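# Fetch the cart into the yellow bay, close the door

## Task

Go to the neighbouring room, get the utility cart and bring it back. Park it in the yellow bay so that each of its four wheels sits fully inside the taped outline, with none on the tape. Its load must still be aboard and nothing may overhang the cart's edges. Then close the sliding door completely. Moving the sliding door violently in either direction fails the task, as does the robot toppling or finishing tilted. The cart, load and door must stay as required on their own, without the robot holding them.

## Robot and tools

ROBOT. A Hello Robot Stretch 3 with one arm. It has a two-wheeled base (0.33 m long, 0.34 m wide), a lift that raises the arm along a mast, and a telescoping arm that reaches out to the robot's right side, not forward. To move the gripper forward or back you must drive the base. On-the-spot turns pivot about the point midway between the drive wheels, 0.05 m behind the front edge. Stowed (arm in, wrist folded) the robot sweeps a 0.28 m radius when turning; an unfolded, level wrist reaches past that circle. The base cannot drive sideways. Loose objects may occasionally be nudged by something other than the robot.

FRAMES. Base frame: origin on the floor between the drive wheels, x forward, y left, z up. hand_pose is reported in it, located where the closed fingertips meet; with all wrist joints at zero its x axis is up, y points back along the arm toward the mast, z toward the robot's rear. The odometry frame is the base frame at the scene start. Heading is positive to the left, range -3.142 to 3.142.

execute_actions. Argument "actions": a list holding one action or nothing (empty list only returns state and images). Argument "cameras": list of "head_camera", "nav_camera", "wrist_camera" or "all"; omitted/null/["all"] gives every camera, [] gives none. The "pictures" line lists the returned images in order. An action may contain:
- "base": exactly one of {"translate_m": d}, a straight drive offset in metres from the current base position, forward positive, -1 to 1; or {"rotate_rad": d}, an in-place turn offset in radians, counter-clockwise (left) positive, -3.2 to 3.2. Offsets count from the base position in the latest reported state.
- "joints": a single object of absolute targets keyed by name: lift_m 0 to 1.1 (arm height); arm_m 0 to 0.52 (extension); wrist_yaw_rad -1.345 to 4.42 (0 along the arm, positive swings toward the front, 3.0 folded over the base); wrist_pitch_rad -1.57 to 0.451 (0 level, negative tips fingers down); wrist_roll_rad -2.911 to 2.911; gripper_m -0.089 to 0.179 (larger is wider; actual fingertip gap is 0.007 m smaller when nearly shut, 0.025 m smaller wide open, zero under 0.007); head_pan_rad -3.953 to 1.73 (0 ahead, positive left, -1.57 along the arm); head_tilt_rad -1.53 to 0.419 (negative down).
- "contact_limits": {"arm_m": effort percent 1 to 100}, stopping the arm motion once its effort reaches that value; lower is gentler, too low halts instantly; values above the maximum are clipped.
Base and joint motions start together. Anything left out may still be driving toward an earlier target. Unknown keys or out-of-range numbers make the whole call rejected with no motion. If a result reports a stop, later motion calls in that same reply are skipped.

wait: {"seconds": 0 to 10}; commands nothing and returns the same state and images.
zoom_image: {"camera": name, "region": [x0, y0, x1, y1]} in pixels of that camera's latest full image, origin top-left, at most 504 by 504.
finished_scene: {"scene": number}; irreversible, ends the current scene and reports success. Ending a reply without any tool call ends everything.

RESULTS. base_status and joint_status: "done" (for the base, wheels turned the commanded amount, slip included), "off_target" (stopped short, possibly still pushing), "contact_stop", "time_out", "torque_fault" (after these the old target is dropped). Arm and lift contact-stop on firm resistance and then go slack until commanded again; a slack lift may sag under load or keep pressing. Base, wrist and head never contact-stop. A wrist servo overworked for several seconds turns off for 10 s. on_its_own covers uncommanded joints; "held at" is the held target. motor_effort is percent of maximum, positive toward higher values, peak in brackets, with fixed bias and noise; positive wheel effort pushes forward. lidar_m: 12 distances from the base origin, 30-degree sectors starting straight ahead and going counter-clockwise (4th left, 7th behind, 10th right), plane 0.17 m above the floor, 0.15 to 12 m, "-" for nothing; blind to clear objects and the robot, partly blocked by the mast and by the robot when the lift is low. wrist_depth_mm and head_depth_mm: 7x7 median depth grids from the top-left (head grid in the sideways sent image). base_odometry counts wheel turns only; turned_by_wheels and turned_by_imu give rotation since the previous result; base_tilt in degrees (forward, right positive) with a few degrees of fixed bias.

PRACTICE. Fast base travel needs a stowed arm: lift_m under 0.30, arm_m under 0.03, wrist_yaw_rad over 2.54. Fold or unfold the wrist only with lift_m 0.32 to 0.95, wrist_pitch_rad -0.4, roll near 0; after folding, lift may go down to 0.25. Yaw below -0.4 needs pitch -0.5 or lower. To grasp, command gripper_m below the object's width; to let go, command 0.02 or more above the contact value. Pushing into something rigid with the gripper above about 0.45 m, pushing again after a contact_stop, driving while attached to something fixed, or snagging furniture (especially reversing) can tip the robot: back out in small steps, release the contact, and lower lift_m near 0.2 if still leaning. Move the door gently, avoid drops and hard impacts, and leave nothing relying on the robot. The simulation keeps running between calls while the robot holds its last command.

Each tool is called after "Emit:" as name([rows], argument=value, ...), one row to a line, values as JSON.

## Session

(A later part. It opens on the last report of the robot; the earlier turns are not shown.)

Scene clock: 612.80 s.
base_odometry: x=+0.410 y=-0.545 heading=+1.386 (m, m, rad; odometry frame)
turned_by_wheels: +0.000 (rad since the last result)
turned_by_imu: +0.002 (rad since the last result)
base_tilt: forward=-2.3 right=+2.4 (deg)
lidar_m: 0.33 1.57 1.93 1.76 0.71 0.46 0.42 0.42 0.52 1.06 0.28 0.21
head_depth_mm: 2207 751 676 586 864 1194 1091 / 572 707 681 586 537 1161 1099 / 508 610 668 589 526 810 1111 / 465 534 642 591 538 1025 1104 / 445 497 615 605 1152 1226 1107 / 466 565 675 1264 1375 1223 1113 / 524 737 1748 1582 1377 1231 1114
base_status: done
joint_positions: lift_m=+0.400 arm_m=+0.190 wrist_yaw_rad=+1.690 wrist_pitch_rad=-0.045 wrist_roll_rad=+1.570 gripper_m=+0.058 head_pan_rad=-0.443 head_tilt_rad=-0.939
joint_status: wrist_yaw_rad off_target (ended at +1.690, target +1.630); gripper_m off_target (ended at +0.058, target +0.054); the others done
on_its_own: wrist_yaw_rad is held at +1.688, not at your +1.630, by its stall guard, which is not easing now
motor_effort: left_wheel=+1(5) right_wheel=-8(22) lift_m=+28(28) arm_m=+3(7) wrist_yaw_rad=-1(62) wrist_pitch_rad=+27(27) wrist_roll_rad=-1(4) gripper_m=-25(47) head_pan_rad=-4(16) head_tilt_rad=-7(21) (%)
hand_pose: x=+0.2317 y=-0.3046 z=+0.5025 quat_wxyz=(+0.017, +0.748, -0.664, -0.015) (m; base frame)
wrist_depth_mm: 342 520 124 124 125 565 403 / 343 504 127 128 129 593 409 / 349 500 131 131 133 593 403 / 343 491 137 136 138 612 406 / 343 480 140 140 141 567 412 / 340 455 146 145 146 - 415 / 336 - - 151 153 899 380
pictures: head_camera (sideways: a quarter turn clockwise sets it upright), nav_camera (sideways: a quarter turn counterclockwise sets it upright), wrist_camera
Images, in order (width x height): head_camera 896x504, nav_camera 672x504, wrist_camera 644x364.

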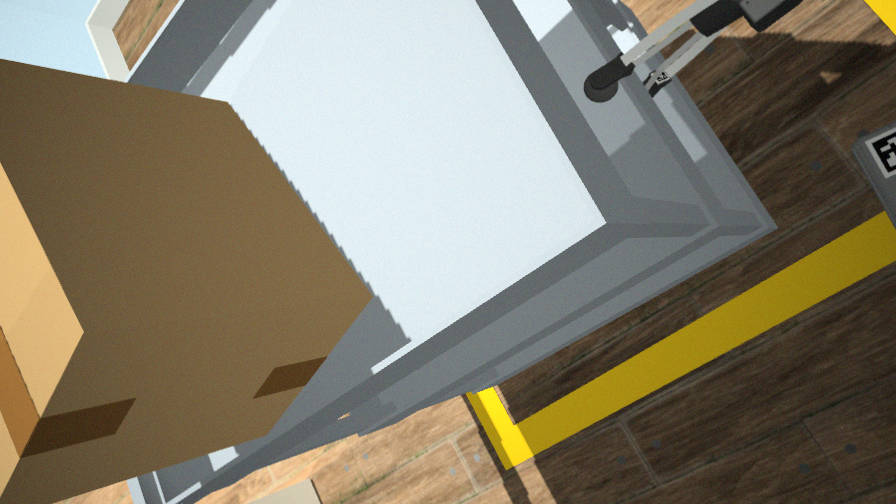

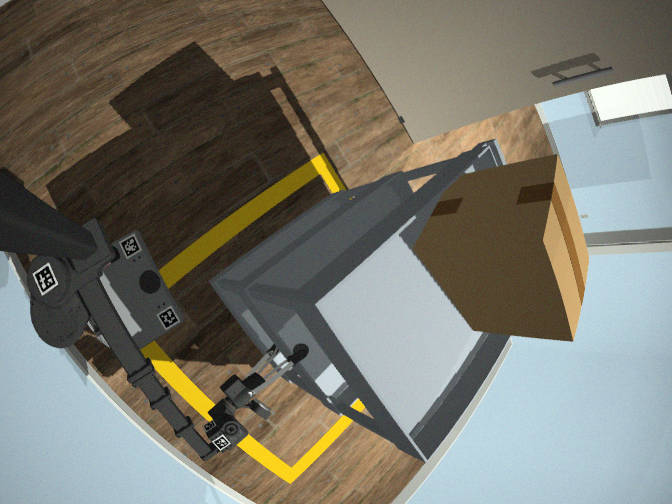

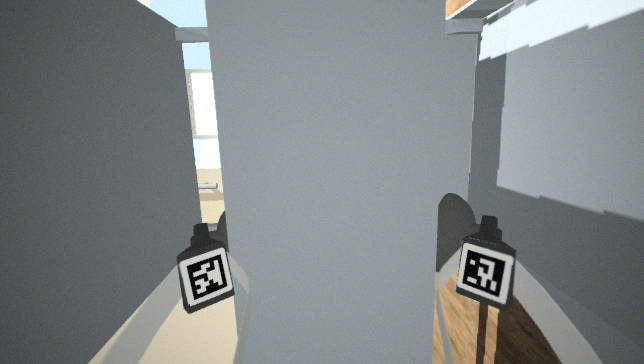

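Emit:
execute_actions([
  {"base":{"translate_m":-0.08},"joints":{"arm_m":0.225,"gripper_m":0.050,"wrist_yaw_rad":1.69,"head_pan_rad":-0.3,"head_tilt_rad":-0.8}},
])

Scene clock: 624.27 s.
base_odometry: x=+0.395 y=-0.624 heading=+1.386 (m, m, rad; odometry frame)
turned_by_wheels: +0.000 (rad since the last result)
turned_by_imu: +0.001 (rad since the last result)
base_tilt: forward=-2.3 right=+2.4 (deg)
lidar_m: 0.39 1.64 1.91 1.75 0.57 0.37 0.34 0.34 0.42 0.85 0.26 0.22
head_depth_mm: 619 575 720 659 562 516 1085 / 624 510 620 661 563 498 980 / 628 478 542 633 563 765 839 / 3717 498 575 641 880 1075 1114 / 3793 565 676 977 1282 1285 1135 / 3769 2669 1926 1744 1492 1289 1135 / 3531 1586 1777 1764 1494 1288 1137
base_status: done
joint_positions: lift_m=+0.400 arm_m=+0.225 wrist_yaw_rad=+1.702 wrist_pitch_rad=-0.045 wrist_roll_rad=+1.574 gripper_m=+0.058 head_pan_rad=-0.307 head_tilt_rad=-0.803
joint_status: gripper_m off_target (ended at +0.058, target +0.050); the others done
on_its_own: gripper_m is held at +0.057, not at your +0.050, by its stall guard, which is not easing now; wrist_yaw_rad is at rest, and its effort (-15) is outside its rest range (-12 to +12)
motor_effort: left_wheel=+1(6) right_wheel=-6(27) lift_m=+28(28) arm_m=+4(11) wrist_yaw_rad=-15(64) wrist_pitch_rad=+27(27) wrist_roll_rad=-2(2) gripper_m=-25(68) head_pan_rad=+5(23) head_tilt_rad=+2(19) (%)
hand_pose: x=+0.2314 y=-0.3363 z=+0.5025 quat_wxyz=(+0.016, +0.752, -0.659, -0.016) (m; base frame)
wrist_depth_mm: 342 504 127 127 129 554 400 / 343 503 130 131 132 593 400 / 345 497 134 133 135 605 408 / 345 497 138 137 139 598 409 / 340 494 141 141 143 576 413 / 341 453 145 144 146 - 413 / 337 - - 150 151 916 379
pictures: head_camera (sideways: a quarter turn clockwise sets it upright), nav_camera (sideways: a quarter turn counterclockwise sets it upright), wrist_camera
Images, in order (width x height): head_camera 896x504, nav_camera 672x504, wrist_camera 644x364.

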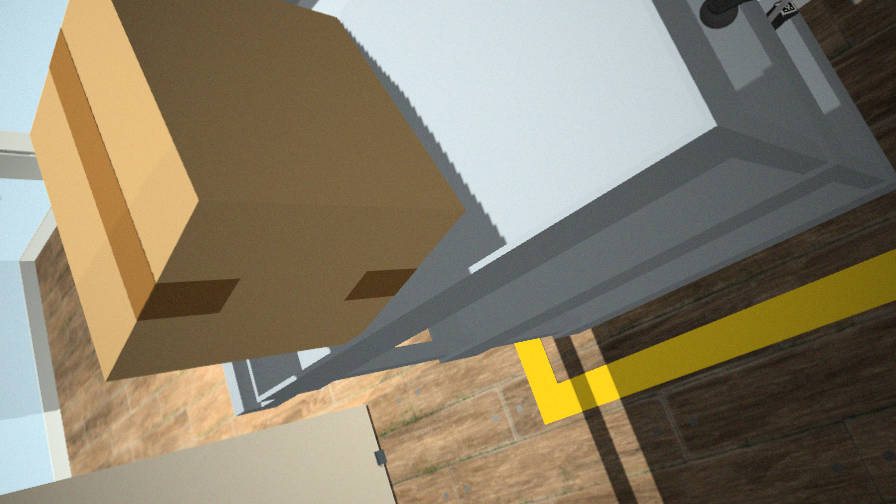

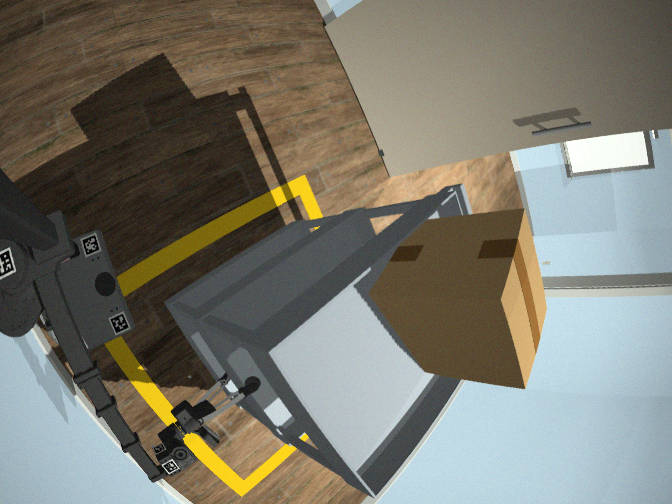

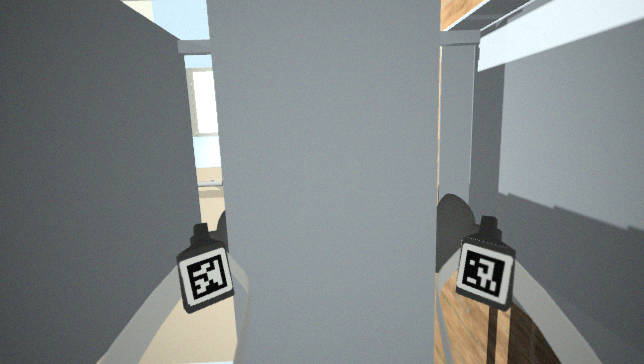

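Emit:
zoom_image(camera="head_camera", region=[420, 150, 896, 450])

Emit:
zoom_image(camera="nav_camera", region=[60, 150, 460, 504])

Region (420, 150, 896, 450) of head_camera's 896x504 image, scaled by 1.059, with more detail than that image has; it fills the top 318 rows of this view, and the rest is white.

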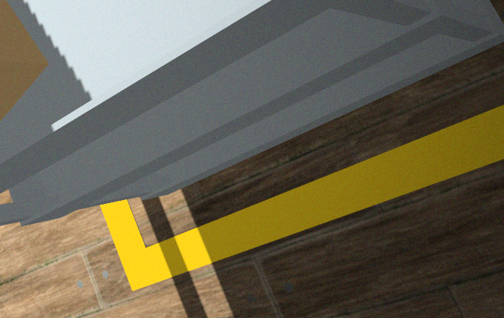

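Region (60, 150, 460, 504) of nav_camera's 672x504 image, scaled by 1.260, with more detail than that image has; it fills the top 446 rows of this view, and the rest is white.

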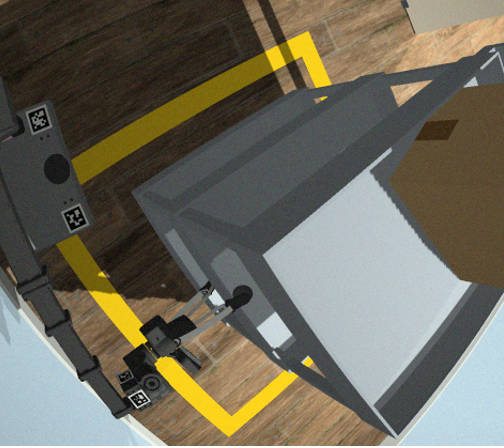

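Emit:
execute_actions([
  {"joints":{"head_pan_rad":-1.0,"head_tilt_rad":-0.85,"wrist_yaw_rad":1.71}},
], cameras=["head_camera","nav_camera"])

Scene clock: 641.97 s.
base_odometry: x=+0.395 y=-0.624 heading=+1.386 (m, m, rad; odometry frame)
turned_by_wheels: +0.000 (rad since the last result)
turned_by_imu: +0.000 (rad since the last result)
base_tilt: forward=-2.4 right=+2.4 (deg)
lidar_m: 0.39 1.64 1.91 1.75 0.57 0.37 0.34 0.34 0.42 0.85 0.26 0.22
head_depth_mm: 1734 1975 2001 1659 1436 1273 1114 / 1813 2090 2003 1682 1433 1219 1115 / 1905 2171 729 846 1163 1236 1121 / 1994 2280 751 644 588 845 1085 / 2078 2367 772 649 554 533 1008 / 2211 2444 782 649 555 712 1093 / 2129 655 688 650 556 820 1130
base_status: not commanded
joint_positions: lift_m=+0.400 arm_m=+0.225 wrist_yaw_rad=+1.706 wrist_pitch_rad=-0.045 wrist_roll_rad=+1.575 gripper_m=+0.058 head_pan_rad=-0.993 head_tilt_rad=-0.839
joint_status: all done
on_its_own: gripper_m is held at +0.057, not at your +0.050, by its stall guard, which is not easing now
motor_effort: left_wheel=+1(1) right_wheel=-6(6) lift_m=+28(28) arm_m=+4(5) wrist_yaw_rad=+6(11) wrist_pitch_rad=+27(27) wrist_roll_rad=-2(3) gripper_m=-26(26) head_pan_rad=-4(49) head_tilt_rad=-7(13) (%)
hand_pose: x=+0.2312 y=-0.3354 z=+0.5025 quat_wxyz=(+0.016, +0.753, -0.658, -0.016) (m; base frame)
wrist_depth_mm: 346 520 127 127 128 551 401 / 343 511 130 130 132 593 400 / 348 495 134 133 136 594 405 / 342 490 138 137 139 610 410 / 344 492 140 141 142 564 411 / 339 457 145 145 147 - 414 / 335 - - 150 151 918 382
pictures: head_camera (sideways: a quarter turn clockwise sets it upright), nav_camera (sideways: a quarter turn counterclockwise sets it upright)
Images, in order (width x height): head_camera 896x504, nav_camera 672x504.

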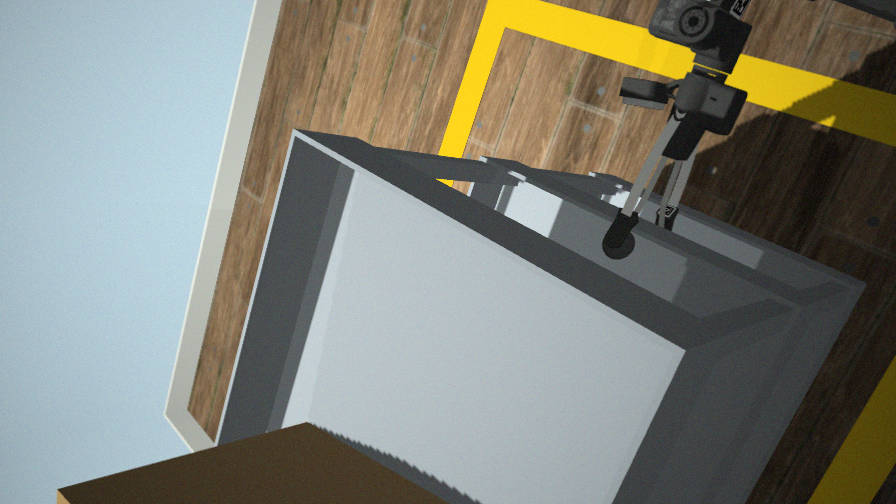

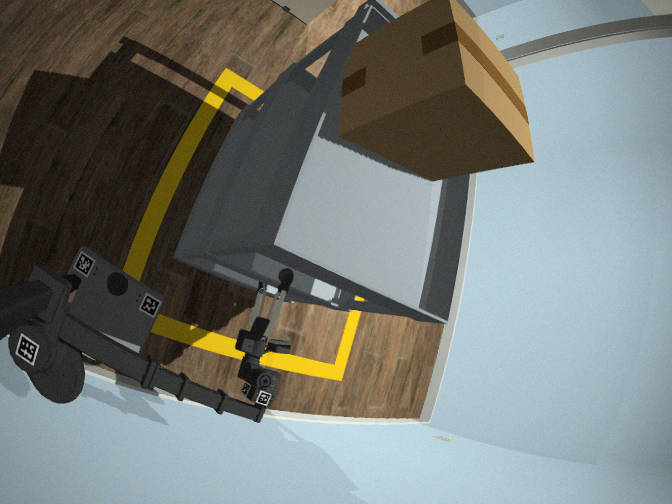

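Emit:
execute_actions([
  {"joints":{"gripper_m":0.14}},
], cameras=[])

Emit:
execute_actions([
  {"base":{"translate_m":-0.03},"joints":{"wrist_yaw_rad":2.45,"arm_m":0.32}},
], cameras=["head_camera","wrist_camera"])

Scene clock: 653.57 s.
base_odometry: x=+0.395 y=-0.624 heading=+1.386 (m, m, rad; odometry frame)
turned_by_wheels: +0.000 (rad since the last result)
turned_by_imu: +0.000 (rad since the last result)
base_tilt: forward=-2.4 right=+2.4 (deg)
lidar_m: 0.39 1.64 1.92 1.75 0.57 0.37 0.34 0.34 0.42 0.85 0.26 0.22
head_depth_mm: 1743 1995 2014 1666 1432 1284 1111 / 1820 2071 1989 1674 1438 1216 1117 / 1900 2186 729 843 1166 1222 1115 / 2006 2301 750 645 588 846 1083 / 2082 2371 772 646 554 533 1013 / 2186 2461 779 649 557 710 1092 / 2112 660 691 649 559 820 1132
base_status: not commanded
joint_positions: lift_m=+0.400 arm_m=+0.225 wrist_yaw_rad=+1.708 wrist_pitch_rad=-0.023 wrist_roll_rad=+1.575 gripper_m=+0.140 head_pan_rad=-0.993 head_tilt_rad=-0.839
joint_status: all done
motor_effort: left_wheel=-2(2) right_wheel=+2(8) lift_m=+27(28) arm_m=+4(5) wrist_yaw_rad=+2(6) wrist_pitch_rad=+14(28) wrist_roll_rad=-2(2) gripper_m=+1(95) head_pan_rad=-4(4) head_tilt_rad=-7(6) (%)
hand_pose: x=+0.2318 y=-0.3346 z=+0.5081 quat_wxyz=(+0.008, +0.754, -0.657, -0.009) (m; base frame)
wrist_depth_mm: 339 484 128 126 126 584 415 / 339 479 131 129 129 633 422 / 335 476 658 134 134 629 417 / 331 473 659 137 137 642 422 / 327 438 699 141 141 609 426 / 324 - - 145 146 - 405 / 308 - - 149 150 944 401
pictures: none
No camera images: the call's "cameras" was empty. Leave "cameras" out to get every camera's image.

Scene clock: 655.50 s.
base_odometry: x=+0.390 y=-0.653 heading=+1.386 (m, m, rad; odometry frame)
turned_by_wheels: +0.000 (rad since the last result)
turned_by_imu: +0.000 (rad since the last result)
base_tilt: forward=-2.4 right=+2.4 (deg)
lidar_m: 0.40 1.67 1.91 1.74 0.52 0.34 0.31 0.31 0.39 0.78 0.31 0.25
head_depth_mm: 1750 1975 1996 1663 1467 1218 1116 / 1814 2099 2016 1678 1443 1232 1111 / 1910 2178 733 983 1373 1261 1120 / 1998 2281 750 644 897 1095 1105 / 2103 2374 777 647 542 772 1030 / 2188 2466 780 649 555 701 1093 / 2155 819 728 651 556 821 1126
base_status: done
joint_positions: lift_m=+0.400 arm_m=+0.320 wrist_yaw_rad=+2.448 wrist_pitch_rad=-0.022 wrist_roll_rad=+1.575 gripper_m=+0.140 head_pan_rad=-0.993 head_tilt_rad=-0.839
joint_status: all done
motor_effort: left_wheel=-2(6) right_wheel=+2(4) lift_m=+28(28) arm_m=+3(3) wrist_yaw_rad=+2(2) wrist_pitch_rad=+14(14) wrist_roll_rad=-2(2) gripper_m=+1(2) head_pan_rad=-4(5) head_tilt_rad=-6(6) (%)
hand_pose: x=+0.1420 y=-0.2681 z=+0.5082 quat_wxyz=(+0.010, +0.940, -0.340, -0.006) (m; base frame)
wrist_depth_mm: 337 483 - 163 168 539 419 / 335 - - 186 199 884 408 / 332 - - 217 - 898 375 / 311 - - 261 302 305 304 / - - - - - 852 606 / - - - - - - 579 / - - - - - 906 668
pictures: head_camera (sideways: a quarter turn clockwise sets it upright), wrist_camera
Images, in order (width x height): head_camera 896x504, wrist_camera 644x364.

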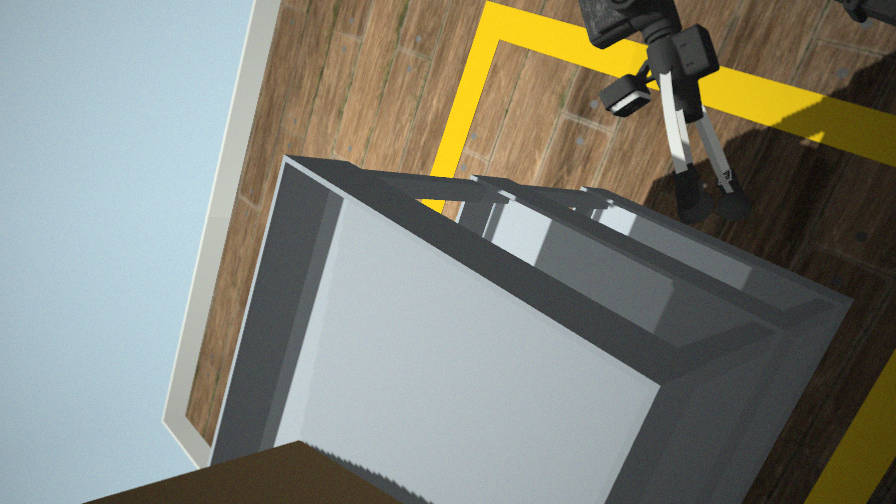

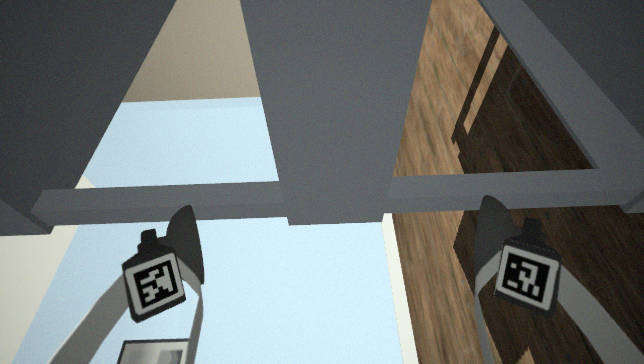

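Emit:
execute_actions([
  {"joints":{"wrist_yaw_rad":3.0,"wrist_roll_rad":0,"wrist_pitch_rad":-0.4,"gripper_m":0.03}},
], cameras=[])

Emit:
execute_actions([
  {"joints":{"arm_m":0.0,"head_pan_rad":0,"head_tilt_rad":-0.7}},
], cameras=[])

Emit:
execute_actions([
  {"joints":{"lift_m":0.27}},
])

Scene clock: 660.60 s.
base_odometry: x=+0.390 y=-0.653 heading=+1.386 (m, m, rad; odometry frame)
turned_by_wheels: +0.000 (rad since the last result)
turned_by_imu: +0.000 (rad since the last result)
base_tilt: forward=-2.3 right=+2.4 (deg)
lidar_m: 0.40 1.68 1.91 1.75 0.52 0.34 0.31 0.31 0.38 0.78 0.31 0.24
head_depth_mm: 1745 1977 2002 1666 1452 1237 1114 / 1820 2070 2014 1679 1441 1264 1118 / 1913 2183 731 985 1384 1261 1119 / 1993 2297 750 644 900 1103 1109 / 2105 2400 778 647 541 773 1028 / 2215 2483 781 649 557 703 1091 / 2157 821 732 652 557 824 1131
base_status: not commanded
joint_positions: lift_m=+0.400 arm_m=+0.320 wrist_yaw_rad=+2.998 wrist_pitch_rad=-0.414 wrist_roll_rad=+0.005 gripper_m=+0.030 head_pan_rad=-0.993 head_tilt_rad=-0.839
joint_status: all done
motor_effort: left_wheel=-2(2) right_wheel=+3(2) lift_m=+28(28) arm_m=+4(3) wrist_yaw_rad=+3(6) wrist_pitch_rad=+9(12) wrist_roll_rad=-2(3) gripper_m=-1(94) head_pan_rad=-3(4) head_tilt_rad=-6(6) (%)
hand_pose: x=+0.0109 y=-0.2421 z=+0.4131 quat_wxyz=(+0.195, +0.702, +0.095, +0.678) (m; base frame)
wrist_depth_mm: 514 - - - - - 217 / 489 916 - - - - 238 / 460 852 - - - - 268 / 431 737 933 937 863 817 790 / 413 588 - - 733 403 454 / 391 524 - - 586 398 421 / 371 468 - - 534 353 369
pictures: none
No camera images: the call's "cameras" was empty. Leave "cameras" out to get every camera's image.

Scene clock: 664.17 s.
base_odometry: x=+0.390 y=-0.653 heading=+1.386 (m, m, rad; odometry frame)
turned_by_wheels: +0.000 (rad since the last result)
turned_by_imu: +0.000 (rad since the last result)
base_tilt: forward=-2.4 right=+2.4 (deg)
lidar_m: 0.40 1.68 1.91 1.75 0.52 0.34 0.31 0.31 0.39 0.77 0.31 0.25
head_depth_mm: 3961 574 511 584 606 514 465 / - 597 601 662 592 800 725 / 3913 3396 827 762 1003 1122 1099 / 1474 1660 1893 1931 1582 1344 1160 / 1406 1588 1813 1940 1581 1346 1171 / 1389 1558 1786 1956 1591 1354 1165 / 1368 1543 1741 1901 1597 1348 1178
base_status: not commanded
joint_positions: lift_m=+0.400 arm_m=+0.002 wrist_yaw_rad=+2.998 wrist_pitch_rad=-0.415 wrist_roll_rad=+0.004 gripper_m=+0.030 head_pan_rad=-0.007 head_tilt_rad=-0.705
joint_status: all done
joint sent to its limit — the command would take arm_m past its lower limit, so that joint was sent only as far as its limit.
motor_effort: left_wheel=-2(2) right_wheel=+2(2) lift_m=+27(28) arm_m=-3(4) wrist_yaw_rad=+2(3) wrist_pitch_rad=+9(9) wrist_roll_rad=-2(2) gripper_m=+1(0) head_pan_rad=+5(50) head_tilt_rad=+3(20) (%)
hand_pose: x=+0.0109 y=+0.0754 z=+0.4129 quat_wxyz=(+0.195, +0.702, +0.096, +0.678) (m; base frame)
wrist_depth_mm: 587 - - - - - - / 581 - - - - - - / 541 766 - - - - - / 513 738 886 911 848 807 780 / 484 701 - 725 725 689 679 / 466 619 - 602 599 604 592 / 439 550 - 558 535 518 513
pictures: none
No camera images: the call's "cameras" was empty. Leave "cameras" out to get every camera's image.

Scene clock: 666.17 s.
base_odometry: x=+0.390 y=-0.653 heading=+1.386 (m, m, rad; odometry frame)
turned_by_wheels: +0.000 (rad since the last result)
turned_by_imu: +0.000 (rad since the last result)
base_tilt: forward=-2.4 right=+2.4 (deg)
lidar_m: 0.40 1.68 1.91 1.74 0.53 0.34 0.31 0.31 0.39 0.78 0.31 0.25
head_depth_mm: 3996 573 510 583 606 513 466 / - 595 600 665 592 796 721 / 3952 3428 825 759 1001 1118 1101 / 1474 1672 1886 1921 1582 1337 1166 / 1401 1587 1813 1935 1598 1353 1174 / 1389 1546 1787 1951 1599 1349 1167 / 1371 1538 1749 1924 1607 1353 1167
base_status: not commanded
joint_positions: lift_m=+0.271 arm_m=+0.002 wrist_yaw_rad=+2.998 wrist_pitch_rad=-0.416 wrist_roll_rad=+0.004 gripper_m=+0.030 head_pan_rad=-0.007 head_tilt_rad=-0.705
joint_status: all done
motor_effort: left_wheel=-2(2) right_wheel=+2(2) lift_m=+11(26) arm_m=-3(3) wrist_yaw_rad=+2(3) wrist_pitch_rad=+10(10) wrist_roll_rad=-2(2) gripper_m=-1(1) head_pan_rad=+5(5) head_tilt_rad=+3(4) (%)
hand_pose: x=+0.0108 y=+0.0753 z=+0.2837 quat_wxyz=(+0.196, +0.702, +0.096, +0.678) (m; base frame)
wrist_depth_mm: 589 - - - - - - / 577 - - - - - - / 544 749 870 850 804 792 778 / 510 659 674 665 662 633 623 / 472 561 - 574 556 521 515 / 434 503 - - 447 450 443 / 390 - - - 399 398 388
pictures: head_camera (sideways: a quarter turn clockwise sets it upright), nav_camera (sideways: a quarter turn counterclockwise sets it upright), wrist_camera
Images, in order (width x height): head_camera 896x504, nav_camera 672x504, wrist_camera 644x364.

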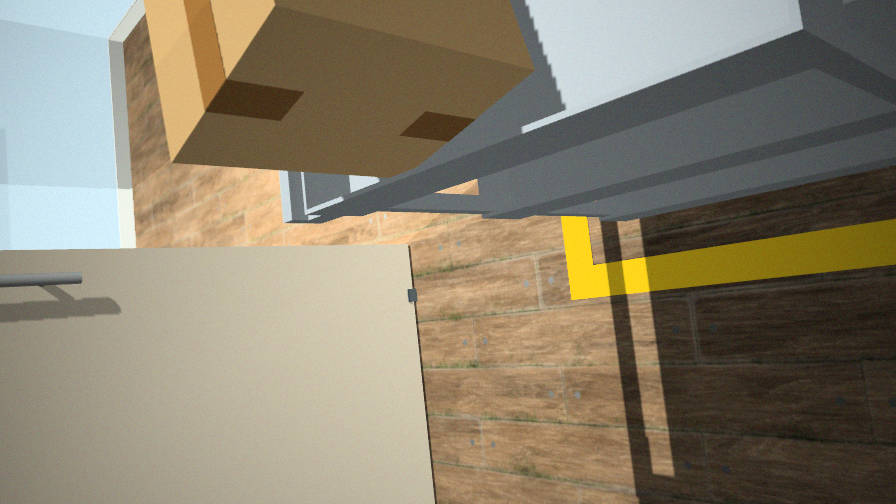

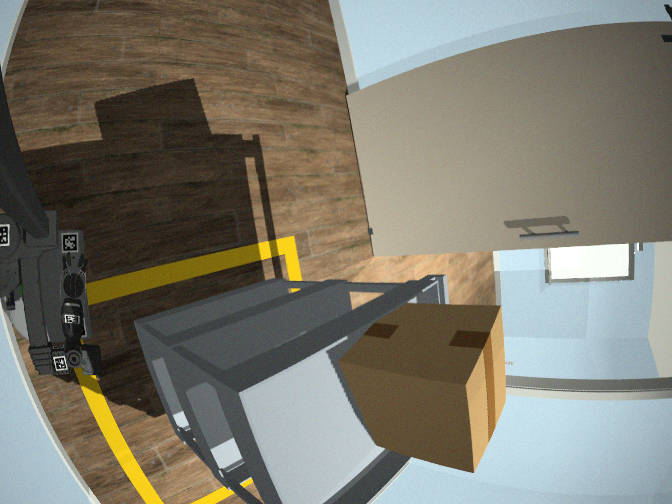

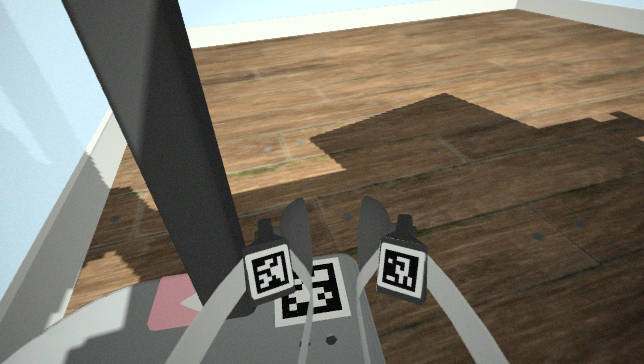

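Emit:
execute_actions([
  {"base":{"rotate_rad":-2.374}},
], cameras=[])

Emit:
execute_actions([
  {"base":{"translate_m":-1.0},"joints":{"head_pan_rad":-3.14,"head_tilt_rad":-0.5}},
], cameras=["head_camera"])

Scene clock: 684.67 s.
base_odometry: x=+0.390 y=-0.653 heading=-0.988 (m, m, rad; odometry frame)
turned_by_wheels: -2.374 (rad since the last result)
turned_by_imu: -2.379 (rad since the last result)
base_tilt: forward=-2.4 right=+2.4 (deg)
lidar_m: 0.33 0.50 0.52 0.24 0.26 1.66 1.78 1.77 0.88 0.40 0.32 0.31
head_depth_mm: - - 295 333 386 457 561 / - 288 317 364 427 516 651 / - 303 345 401 478 592 780 / 293 327 377 445 543 691 964 / 312 356 416 501 627 840 1131 / 338 391 465 572 746 1064 1169 / 368 433 525 667 911 1290 1176
base_status: done
joint_positions: lift_m=+0.271 arm_m=+0.002 wrist_yaw_rad=+2.998 wrist_pitch_rad=-0.416 wrist_roll_rad=+0.004 gripper_m=+0.030 head_pan_rad=-0.007 head_tilt_rad=-0.704
joint_status: not commanded
motor_effort: left_wheel=+2(8) right_wheel=-3(6) lift_m=+11(11) arm_m=-2(3) wrist_yaw_rad=+2(3) wrist_pitch_rad=+10(10) wrist_roll_rad=-2(2) gripper_m=+0(1) head_pan_rad=+4(5) head_tilt_rad=+3(3) (%)
hand_pose: x=+0.0108 y=+0.0753 z=+0.2837 quat_wxyz=(+0.196, +0.702, +0.096, +0.678) (m; base frame)
wrist_depth_mm: - - 774 - - - - / 689 - 313 691 - - 933 / 504 430 327 483 817 795 729 / 689 626 356 630 659 637 623 / 581 568 - 562 546 534 507 / 499 495 - - 446 455 442 / 439 - - - 396 393 385
pictures: none
No camera images: the call's "cameras" was empty. Leave "cameras" out to get every camera's image.

Scene clock: 689.67 s.
base_odometry: x=-0.161 y=+0.182 heading=-0.988 (m, m, rad; odometry frame)
turned_by_wheels: +0.000 (rad since the last result)
turned_by_imu: +0.002 (rad since the last result)
base_tilt: forward=-2.4 right=+2.3 (deg)
lidar_m: 0.96 0.76 0.75 1.10 0.87 0.86 0.98 1.18 1.16 1.25 1.13 1.12
head_depth_mm: 779 838 909 985 1059 1143 1230 / 829 897 978 1075 1187 1329 1273 / 885 966 1058 1171 1308 1445 1283 / 951 1041 1150 1285 1456 1534 1289 / 1025 1131 1264 1434 1655 1546 1288 / 1111 1244 1389 1563 1722 1533 1286 / 1161 1241 1340 1427 1542 1541 1291
base_status: done
joint_positions: lift_m=+0.271 arm_m=+0.002 wrist_yaw_rad=+2.999 wrist_pitch_rad=-0.416 wrist_roll_rad=+0.004 gripper_m=+0.030 head_pan_rad=-3.133 head_tilt_rad=-0.506
joint_status: all done
motor_effort: left_wheel=+2(6) right_wheel=-2(8) lift_m=+12(11) arm_m=-3(3) wrist_yaw_rad=+1(2) wrist_pitch_rad=+10(10) wrist_roll_rad=-2(2) gripper_m=+0(0) head_pan_rad=-4(52) head_tilt_rad=+4(26) (%)
hand_pose: x=+0.0107 y=+0.0754 z=+0.2837 quat_wxyz=(+0.195, +0.702, +0.096, +0.678) (m; base frame)
wrist_depth_mm: 679 - - - - - 867 / 710 - - - - 785 616 / 752 828 858 834 792 774 752 / 707 693 683 661 645 632 612 / 580 579 - 573 552 526 511 / 493 504 - - 449 461 445 / 444 - - - 405 399 393
pictures: head_camera (sideways: a quarter turn clockwise sets it upright)
Images, in order (width x height): head_camera 896x504.

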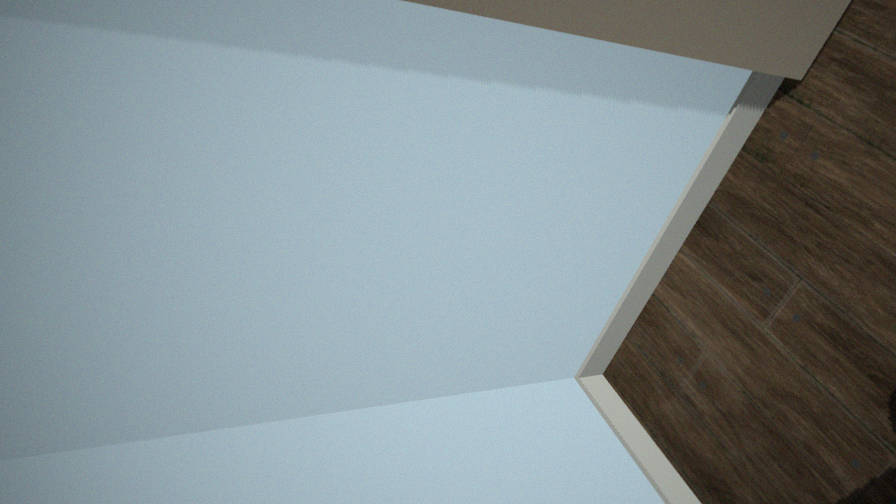

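Emit:
execute_actions([
  {"base":{"translate_m":-0.70}},
], cameras=[])

Emit:
execute_actions([
  {"base":{"rotate_rad":-2.245},"joints":{"head_pan_rad":-1.3,"head_tilt_rad":-0.9}},
])

Scene clock: 697.60 s.
base_odometry: x=-0.546 y=+0.766 heading=-0.988 (m, m, rad; odometry frame)
turned_by_wheels: +0.000 (rad since the last result)
turned_by_imu: +0.002 (rad since the last result)
base_tilt: forward=-2.4 right=+2.4 (deg)
lidar_m: 1.49 1.29 0.80 0.37 0.35 0.35 0.37 0.56 0.75 0.81 1.20 1.68
head_depth_mm: 285 298 323 352 387 431 484 / 295 319 347 382 423 475 541 / 315 343 376 415 466 529 613 / 338 370 410 457 519 598 707 / 365 403 450 508 584 687 835 / 397 442 499 572 670 806 1022 / 434 489 561 652 784 986 1141
base_status: done
joint_positions: lift_m=+0.271 arm_m=+0.002 wrist_yaw_rad=+2.999 wrist_pitch_rad=-0.416 wrist_roll_rad=+0.004 gripper_m=+0.030 head_pan_rad=-3.133 head_tilt_rad=-0.506
joint_status: not commanded
motor_effort: left_wheel=+2(5) right_wheel=-3(7) lift_m=+12(11) arm_m=-1(2) wrist_yaw_rad=+2(2) wrist_pitch_rad=+10(10) wrist_roll_rad=-2(2) gripper_m=+1(0) head_pan_rad=-4(5) head_tilt_rad=+3(4) (%)
hand_pose: x=+0.0107 y=+0.0754 z=+0.2837 quat_wxyz=(+0.195, +0.702, +0.096, +0.678) (m; base frame)
wrist_depth_mm: 293 - 405 592 - - - / 307 - 438 636 - - - / 321 359 482 680 808 791 768 / 326 389 527 633 646 638 626 / 340 419 - 572 551 528 516 / 350 412 - - 456 456 447 / 340 - - - 400 395 388
pictures: none
No camera images: the call's "cameras" was empty. Leave "cameras" out to get every camera's image.

Scene clock: 700.33 s.
base_odometry: x=-0.546 y=+0.766 heading=+3.050 (m, m, rad; odometry frame)
turned_by_wheels: -2.245 (rad since the last result)
turned_by_imu: -2.249 (rad since the last result)
base_tilt: forward=-2.3 right=+2.4 (deg)
lidar_m: 0.75 0.77 1.03 1.68 1.73 1.30 2.10 0.43 0.34 0.35 0.36 0.48
head_depth_mm: - 312 369 452 583 779 1060 / 288 321 382 471 615 888 1120 / 292 330 395 491 648 961 1144 / 295 340 409 515 693 1050 1122 / 300 350 425 538 735 1166 1114 / 306 362 441 565 788 1194 1120 / 314 373 458 595 845 1210 1115
base_status: done
joint_positions: lift_m=+0.271 arm_m=+0.002 wrist_yaw_rad=+2.999 wrist_pitch_rad=-0.416 wrist_roll_rad=+0.004 gripper_m=+0.030 head_pan_rad=-1.307 head_tilt_rad=-0.889
joint_status: all done
motor_effort: left_wheel=+2(8) right_wheel=-3(7) lift_m=+12(11) arm_m=-2(3) wrist_yaw_rad=+1(2) wrist_pitch_rad=+10(10) wrist_roll_rad=-2(2) gripper_m=+0(1) head_pan_rad=+5(50) head_tilt_rad=-6(37) (%)
hand_pose: x=+0.0107 y=+0.0754 z=+0.2837 quat_wxyz=(+0.195, +0.702, +0.096, +0.678) (m; base frame)
wrist_depth_mm: - - - - - - 737 / - - - - - 961 760 / 932 887 868 840 818 784 746 / 710 697 686 672 650 642 625 / 582 568 - 562 548 523 525 / 491 497 - - 444 451 452 / 437 - - - 400 396 389
pictures: head_camera (sideways: a quarter turn clockwise sets it upright), nav_camera (sideways: a quarter turn counterclockwise sets it upright), wrist_camera
Images, in order (width x height): head_camera 896x504, nav_camera 672x504, wrist_camera 644x364.

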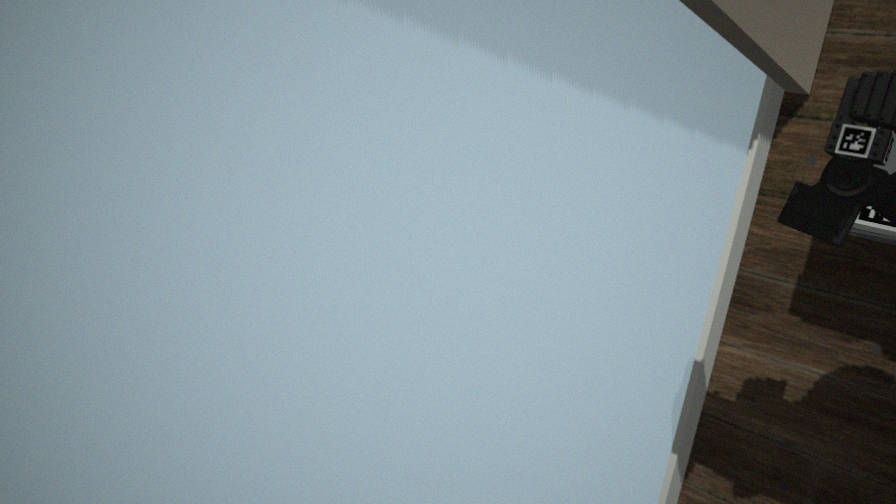

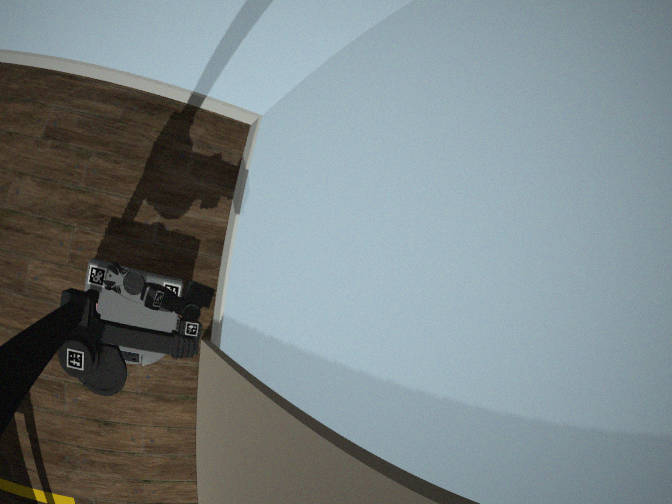

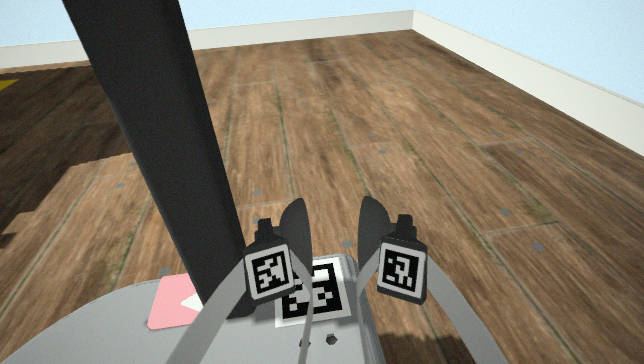

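Emit:
execute_actions([
  {"joints":{"arm_m":0.25},"contact_limits":{"arm_m":10}},
], cameras=["head_camera","nav_camera"])

Scene clock: 707.73 s.
base_odometry: x=-0.546 y=+0.766 heading=+3.050 (m, m, rad; odometry frame)
turned_by_wheels: +0.000 (rad since the last result)
turned_by_imu: +0.000 (rad since the last result)
base_tilt: forward=-2.4 right=+2.4 (deg)
lidar_m: 0.75 0.77 1.03 1.68 1.73 1.29 2.10 0.43 0.34 0.35 0.36 0.48
head_depth_mm: - 311 370 453 585 765 1056 / 288 321 382 471 617 819 1127 / 292 330 395 492 651 856 1112 / 295 340 410 514 691 1058 1123 / 300 351 425 539 737 1156 1113 / 306 362 442 566 789 1181 1117 / 315 373 459 596 846 1213 1117
base_status: not commanded
joint_positions: lift_m=+0.270 arm_m=+0.140 wrist_yaw_rad=+3.008 wrist_pitch_rad=-0.417 wrist_roll_rad=+0.004 gripper_m=+0.030 head_pan_rad=-1.307 head_tilt_rad=-0.889
joint_status: arm_m contact_stop (moved +0.138 of +0.248)
on_its_own: arm_m is slack since a contact_stop, until your next command for it (your +0.250 is given up)
motor_effort: left_wheel=+1(3) right_wheel=+0(7) lift_m=+13(12) arm_m=+0(10) wrist_yaw_rad=-10(11) wrist_pitch_rad=+11(12) wrist_roll_rad=-2(2) gripper_m=+0(0) head_pan_rad=+5(5) head_tilt_rad=-6(7) (%)
contact_limits: arm_m 10 (drawing in: default 24, maximum 40; extending or still: default 35, maximum 56)
hand_pose: x=+0.0087 y=-0.0627 z=+0.2833 quat_wxyz=(+0.193, +0.701, +0.100, +0.679) (m; base frame)
wrist_depth_mm: - - - - - - 770 / - - - - - - 769 / 913 882 874 835 794 775 734 / 708 692 705 688 641 637 624 / 583 - - - 545 520 515 / 496 - - - 444 452 443 / - - - - 401 397 389
pictures: head_camera (sideways: a quarter turn clockwise sets it upright), nav_camera (sideways: a quarter turn counterclockwise sets it upright)
Images, in order (width x height): head_camera 896x504, nav_camera 672x504.

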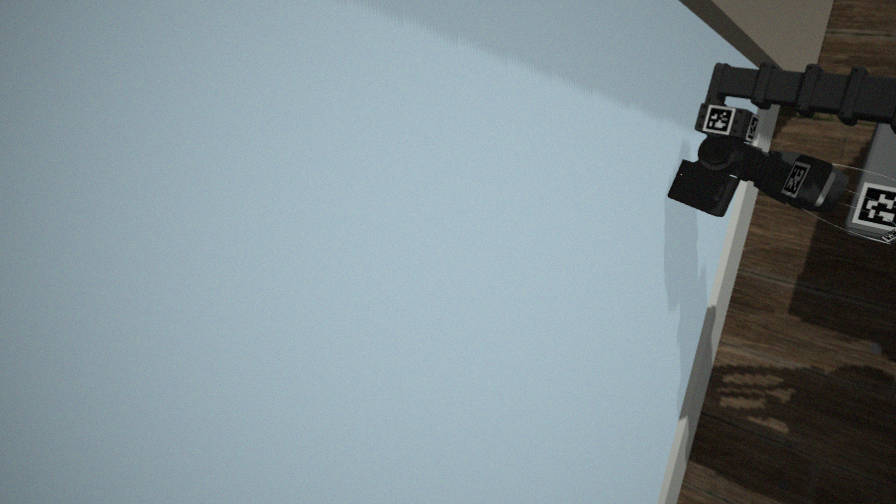

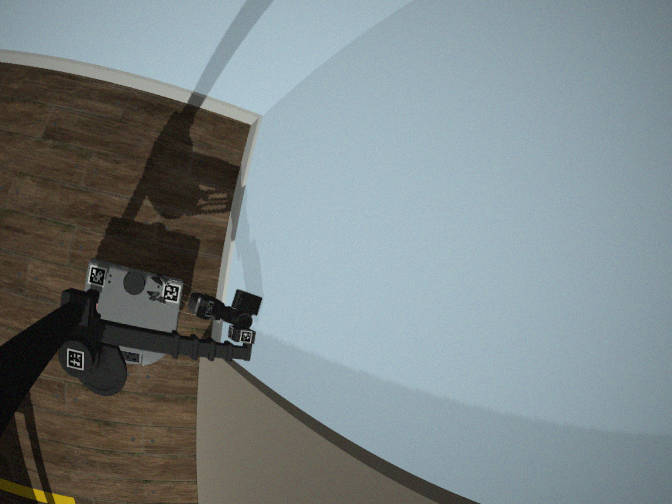

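Emit:
execute_actions([
  {"base":{"translate_m":-0.2},"joints":{"arm_m":0.13,"head_pan_rad":-1.9,"head_tilt_rad":-0.9}},
], cameras=["head_camera","nav_camera"])

Scene clock: 714.43 s.
base_odometry: x=-0.347 y=+0.748 heading=+3.050 (m, m, rad; odometry frame)
turned_by_wheels: +0.000 (rad since the last result)
turned_by_imu: +0.002 (rad since the last result)
base_tilt: forward=-2.3 right=+2.4 (deg)
lidar_m: 0.95 0.98 1.31 1.67 1.41 1.12 1.91 0.44 0.31 0.30 0.36 0.49
head_depth_mm: 293 336 416 546 792 1196 1106 / 287 321 393 504 705 1178 1143 / - 307 371 470 641 976 - / - 299 353 441 586 900 1149 / - 298 362 479 660 881 1112 / 294 331 391 478 614 862 1101 / 288 318 374 453 572 779 1081
base_status: done
joint_positions: lift_m=+0.270 arm_m=+0.130 wrist_yaw_rad=+3.001 wrist_pitch_rad=-0.417 wrist_roll_rad=+0.003 gripper_m=+0.030 head_pan_rad=-1.894 head_tilt_rad=-0.891
joint_status: all done
motor_effort: left_wheel=+1(20) right_wheel=-1(57) lift_m=+15(16) arm_m=+4(4) wrist_yaw_rad=-1(9) wrist_pitch_rad=+11(12) wrist_roll_rad=-2(2) gripper_m=+0(0) head_pan_rad=-4(45) head_tilt_rad=-5(6) (%)
hand_pose: x=+0.0102 y=-0.0524 z=+0.2832 quat_wxyz=(+0.195, +0.701, +0.097, +0.679) (m; base frame)
wrist_depth_mm: - - - - - - 936 / - - - - - - 916 / 905 894 844 836 782 779 779 / 726 711 719 685 647 636 629 / 587 - - - 555 528 520 / 491 - - - 443 455 446 / - - - - 400 398 393
pictures: head_camera (sideways: a quarter turn clockwise sets it upright), nav_camera (sideways: a quarter turn counterclockwise sets it upright)
Images, in order (width x height): head_camera 896x504, nav_camera 672x504.

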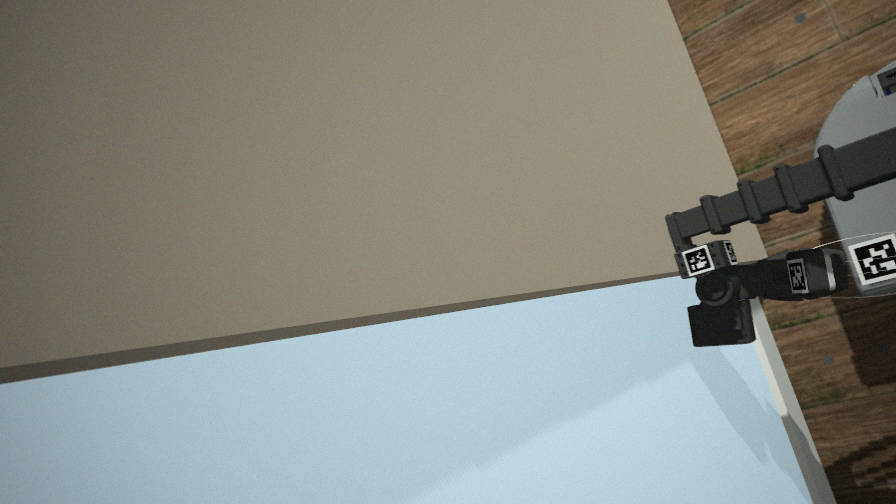

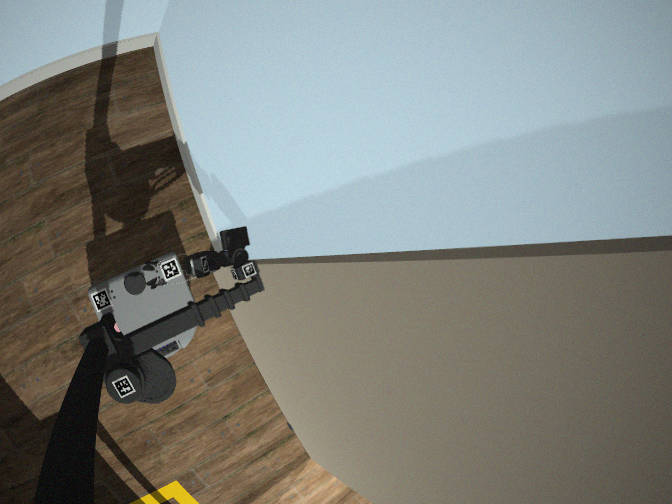

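Emit:
execute_actions([
  {"base":{"translate_m":-0.3}},
], cameras=["head_camera"])

Emit:
execute_actions([
  {"base":{"translate_m":-0.3}},
], cameras=["head_camera","nav_camera"])

Scene clock: 721.40 s.
base_odometry: x=-0.048 y=+0.721 heading=+3.051 (m, m, rad; odometry frame)
turned_by_wheels: +0.000 (rad since the last result)
turned_by_imu: +0.002 (rad since the last result)
base_tilt: forward=-2.4 right=+2.4 (deg)
lidar_m: 1.25 1.28 1.72 1.66 0.97 0.87 1.62 0.45 0.32 0.31 0.37 0.50
head_depth_mm: 297 348 430 563 812 1196 1105 / 292 333 406 523 731 1178 1149 / 286 317 384 487 666 1012 - / - 305 365 456 606 814 1142 / - 296 351 472 662 903 1113 / 295 338 402 491 630 880 1105 / 292 327 385 465 589 802 1085
base_status: done
joint_positions: lift_m=+0.270 arm_m=+0.130 wrist_yaw_rad=+3.002 wrist_pitch_rad=-0.413 wrist_roll_rad=+0.003 gripper_m=+0.030 head_pan_rad=-1.894 head_tilt_rad=-0.891
joint_status: not commanded
motor_effort: left_wheel=+2(6) right_wheel=-6(37) lift_m=+15(15) arm_m=+4(4) wrist_yaw_rad=-2(14) wrist_pitch_rad=+8(11) wrist_roll_rad=-1(1) gripper_m=+0(1) head_pan_rad=-4(3) head_tilt_rad=-6(5) (%)
hand_pose: x=+0.0101 y=-0.0518 z=+0.2842 quat_wxyz=(+0.193, +0.701, +0.096, +0.679) (m; base frame)
wrist_depth_mm: - - - - - - - / - - - - - - - / 954 889 876 875 821 807 774 / 712 711 705 702 648 649 622 / 591 - - - 550 534 518 / 488 - - - 449 454 445 / - - - - 404 396 388
pictures: head_camera (sideways: a quarter turn clockwise sets it upright)
Images, in order (width x height): head_camera 896x504.

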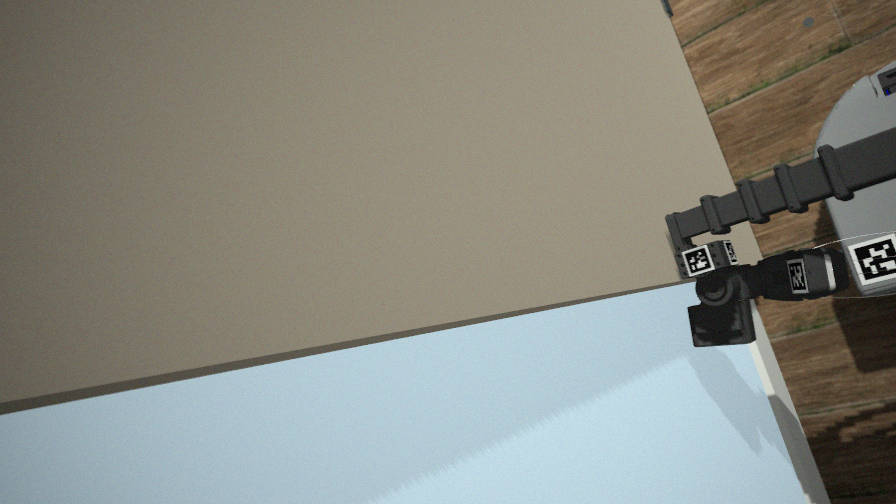

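Scene clock: 725.40 s.
base_odometry: x=+0.251 y=+0.693 heading=+3.050 (m, m, rad; odometry frame)
turned_by_wheels: -0.001 (rad since the last result)
turned_by_imu: +0.650 (rad since the last result)
base_tilt: forward=-2.4 right=+2.1 (deg)
lidar_m: 1.53 1.73 1.70 0.77 0.94 0.76 0.34 0.27 0.26 0.28 0.50 1.43
head_depth_mm: - - 291 334 428 593 977 / - - 296 351 456 650 972 / - - 303 369 488 689 - / - - 311 391 526 794 - / - 292 351 504 711 1078 1106 / 300 349 428 551 775 1192 1124 / 305 364 451 588 855 1217 1129
base_status: done
joint_positions: lift_m=+0.270 arm_m=+0.070 wrist_yaw_rad=+2.999 wrist_pitch_rad=-0.415 wrist_roll_rad=+0.003 gripper_m=+0.030 head_pan_rad=-1.894 head_tilt_rad=-0.891
joint_status: not commanded
on_its_own: arm_m is at rest, and its effort (+36) is outside its rest range (-14 to +14)
motor_effort: left_wheel=-17(20) right_wheel=-1(31) lift_m=+21(21) arm_m=+36(36) wrist_yaw_rad=+2(12) wrist_pitch_rad=+9(31) wrist_roll_rad=-1(2) gripper_m=+0(0) head_pan_rad=-2(3) head_tilt_rad=-6(5) (%)
hand_pose: x=+0.0108 y=+0.0080 z=+0.2832 quat_wxyz=(+0.195, +0.701, +0.096, +0.679) (m; base frame)
wrist_depth_mm: - - 890 - - - - / - - 949 - - - - / 930 884 846 842 832 790 770 / 708 687 683 661 651 633 616 / 580 591 - - 545 527 520 / 499 - - - 453 455 444 / - - - - 401 399 390
pictures: head_camera (sideways: a quarter turn clockwise sets it upright), nav_camera (sideways: a quarter turn counterclockwise sets it upright)
Images, in order (width x height): head_camera 896x504, nav_camera 672x504.

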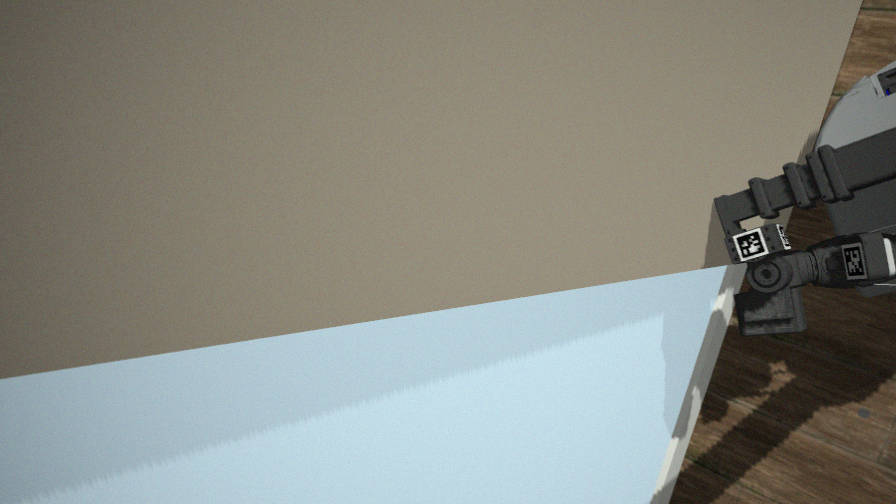

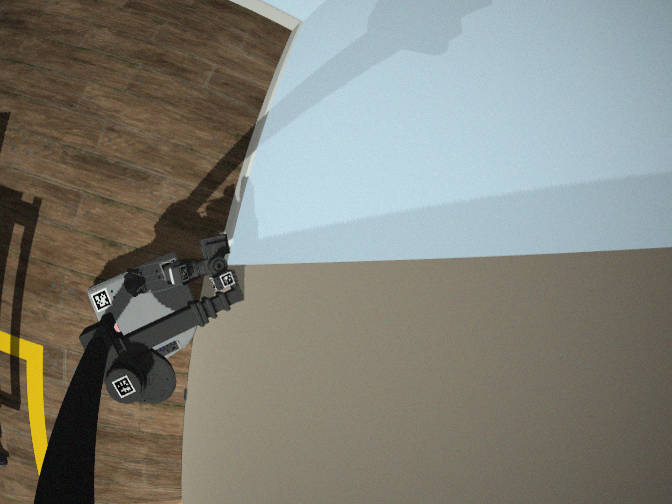

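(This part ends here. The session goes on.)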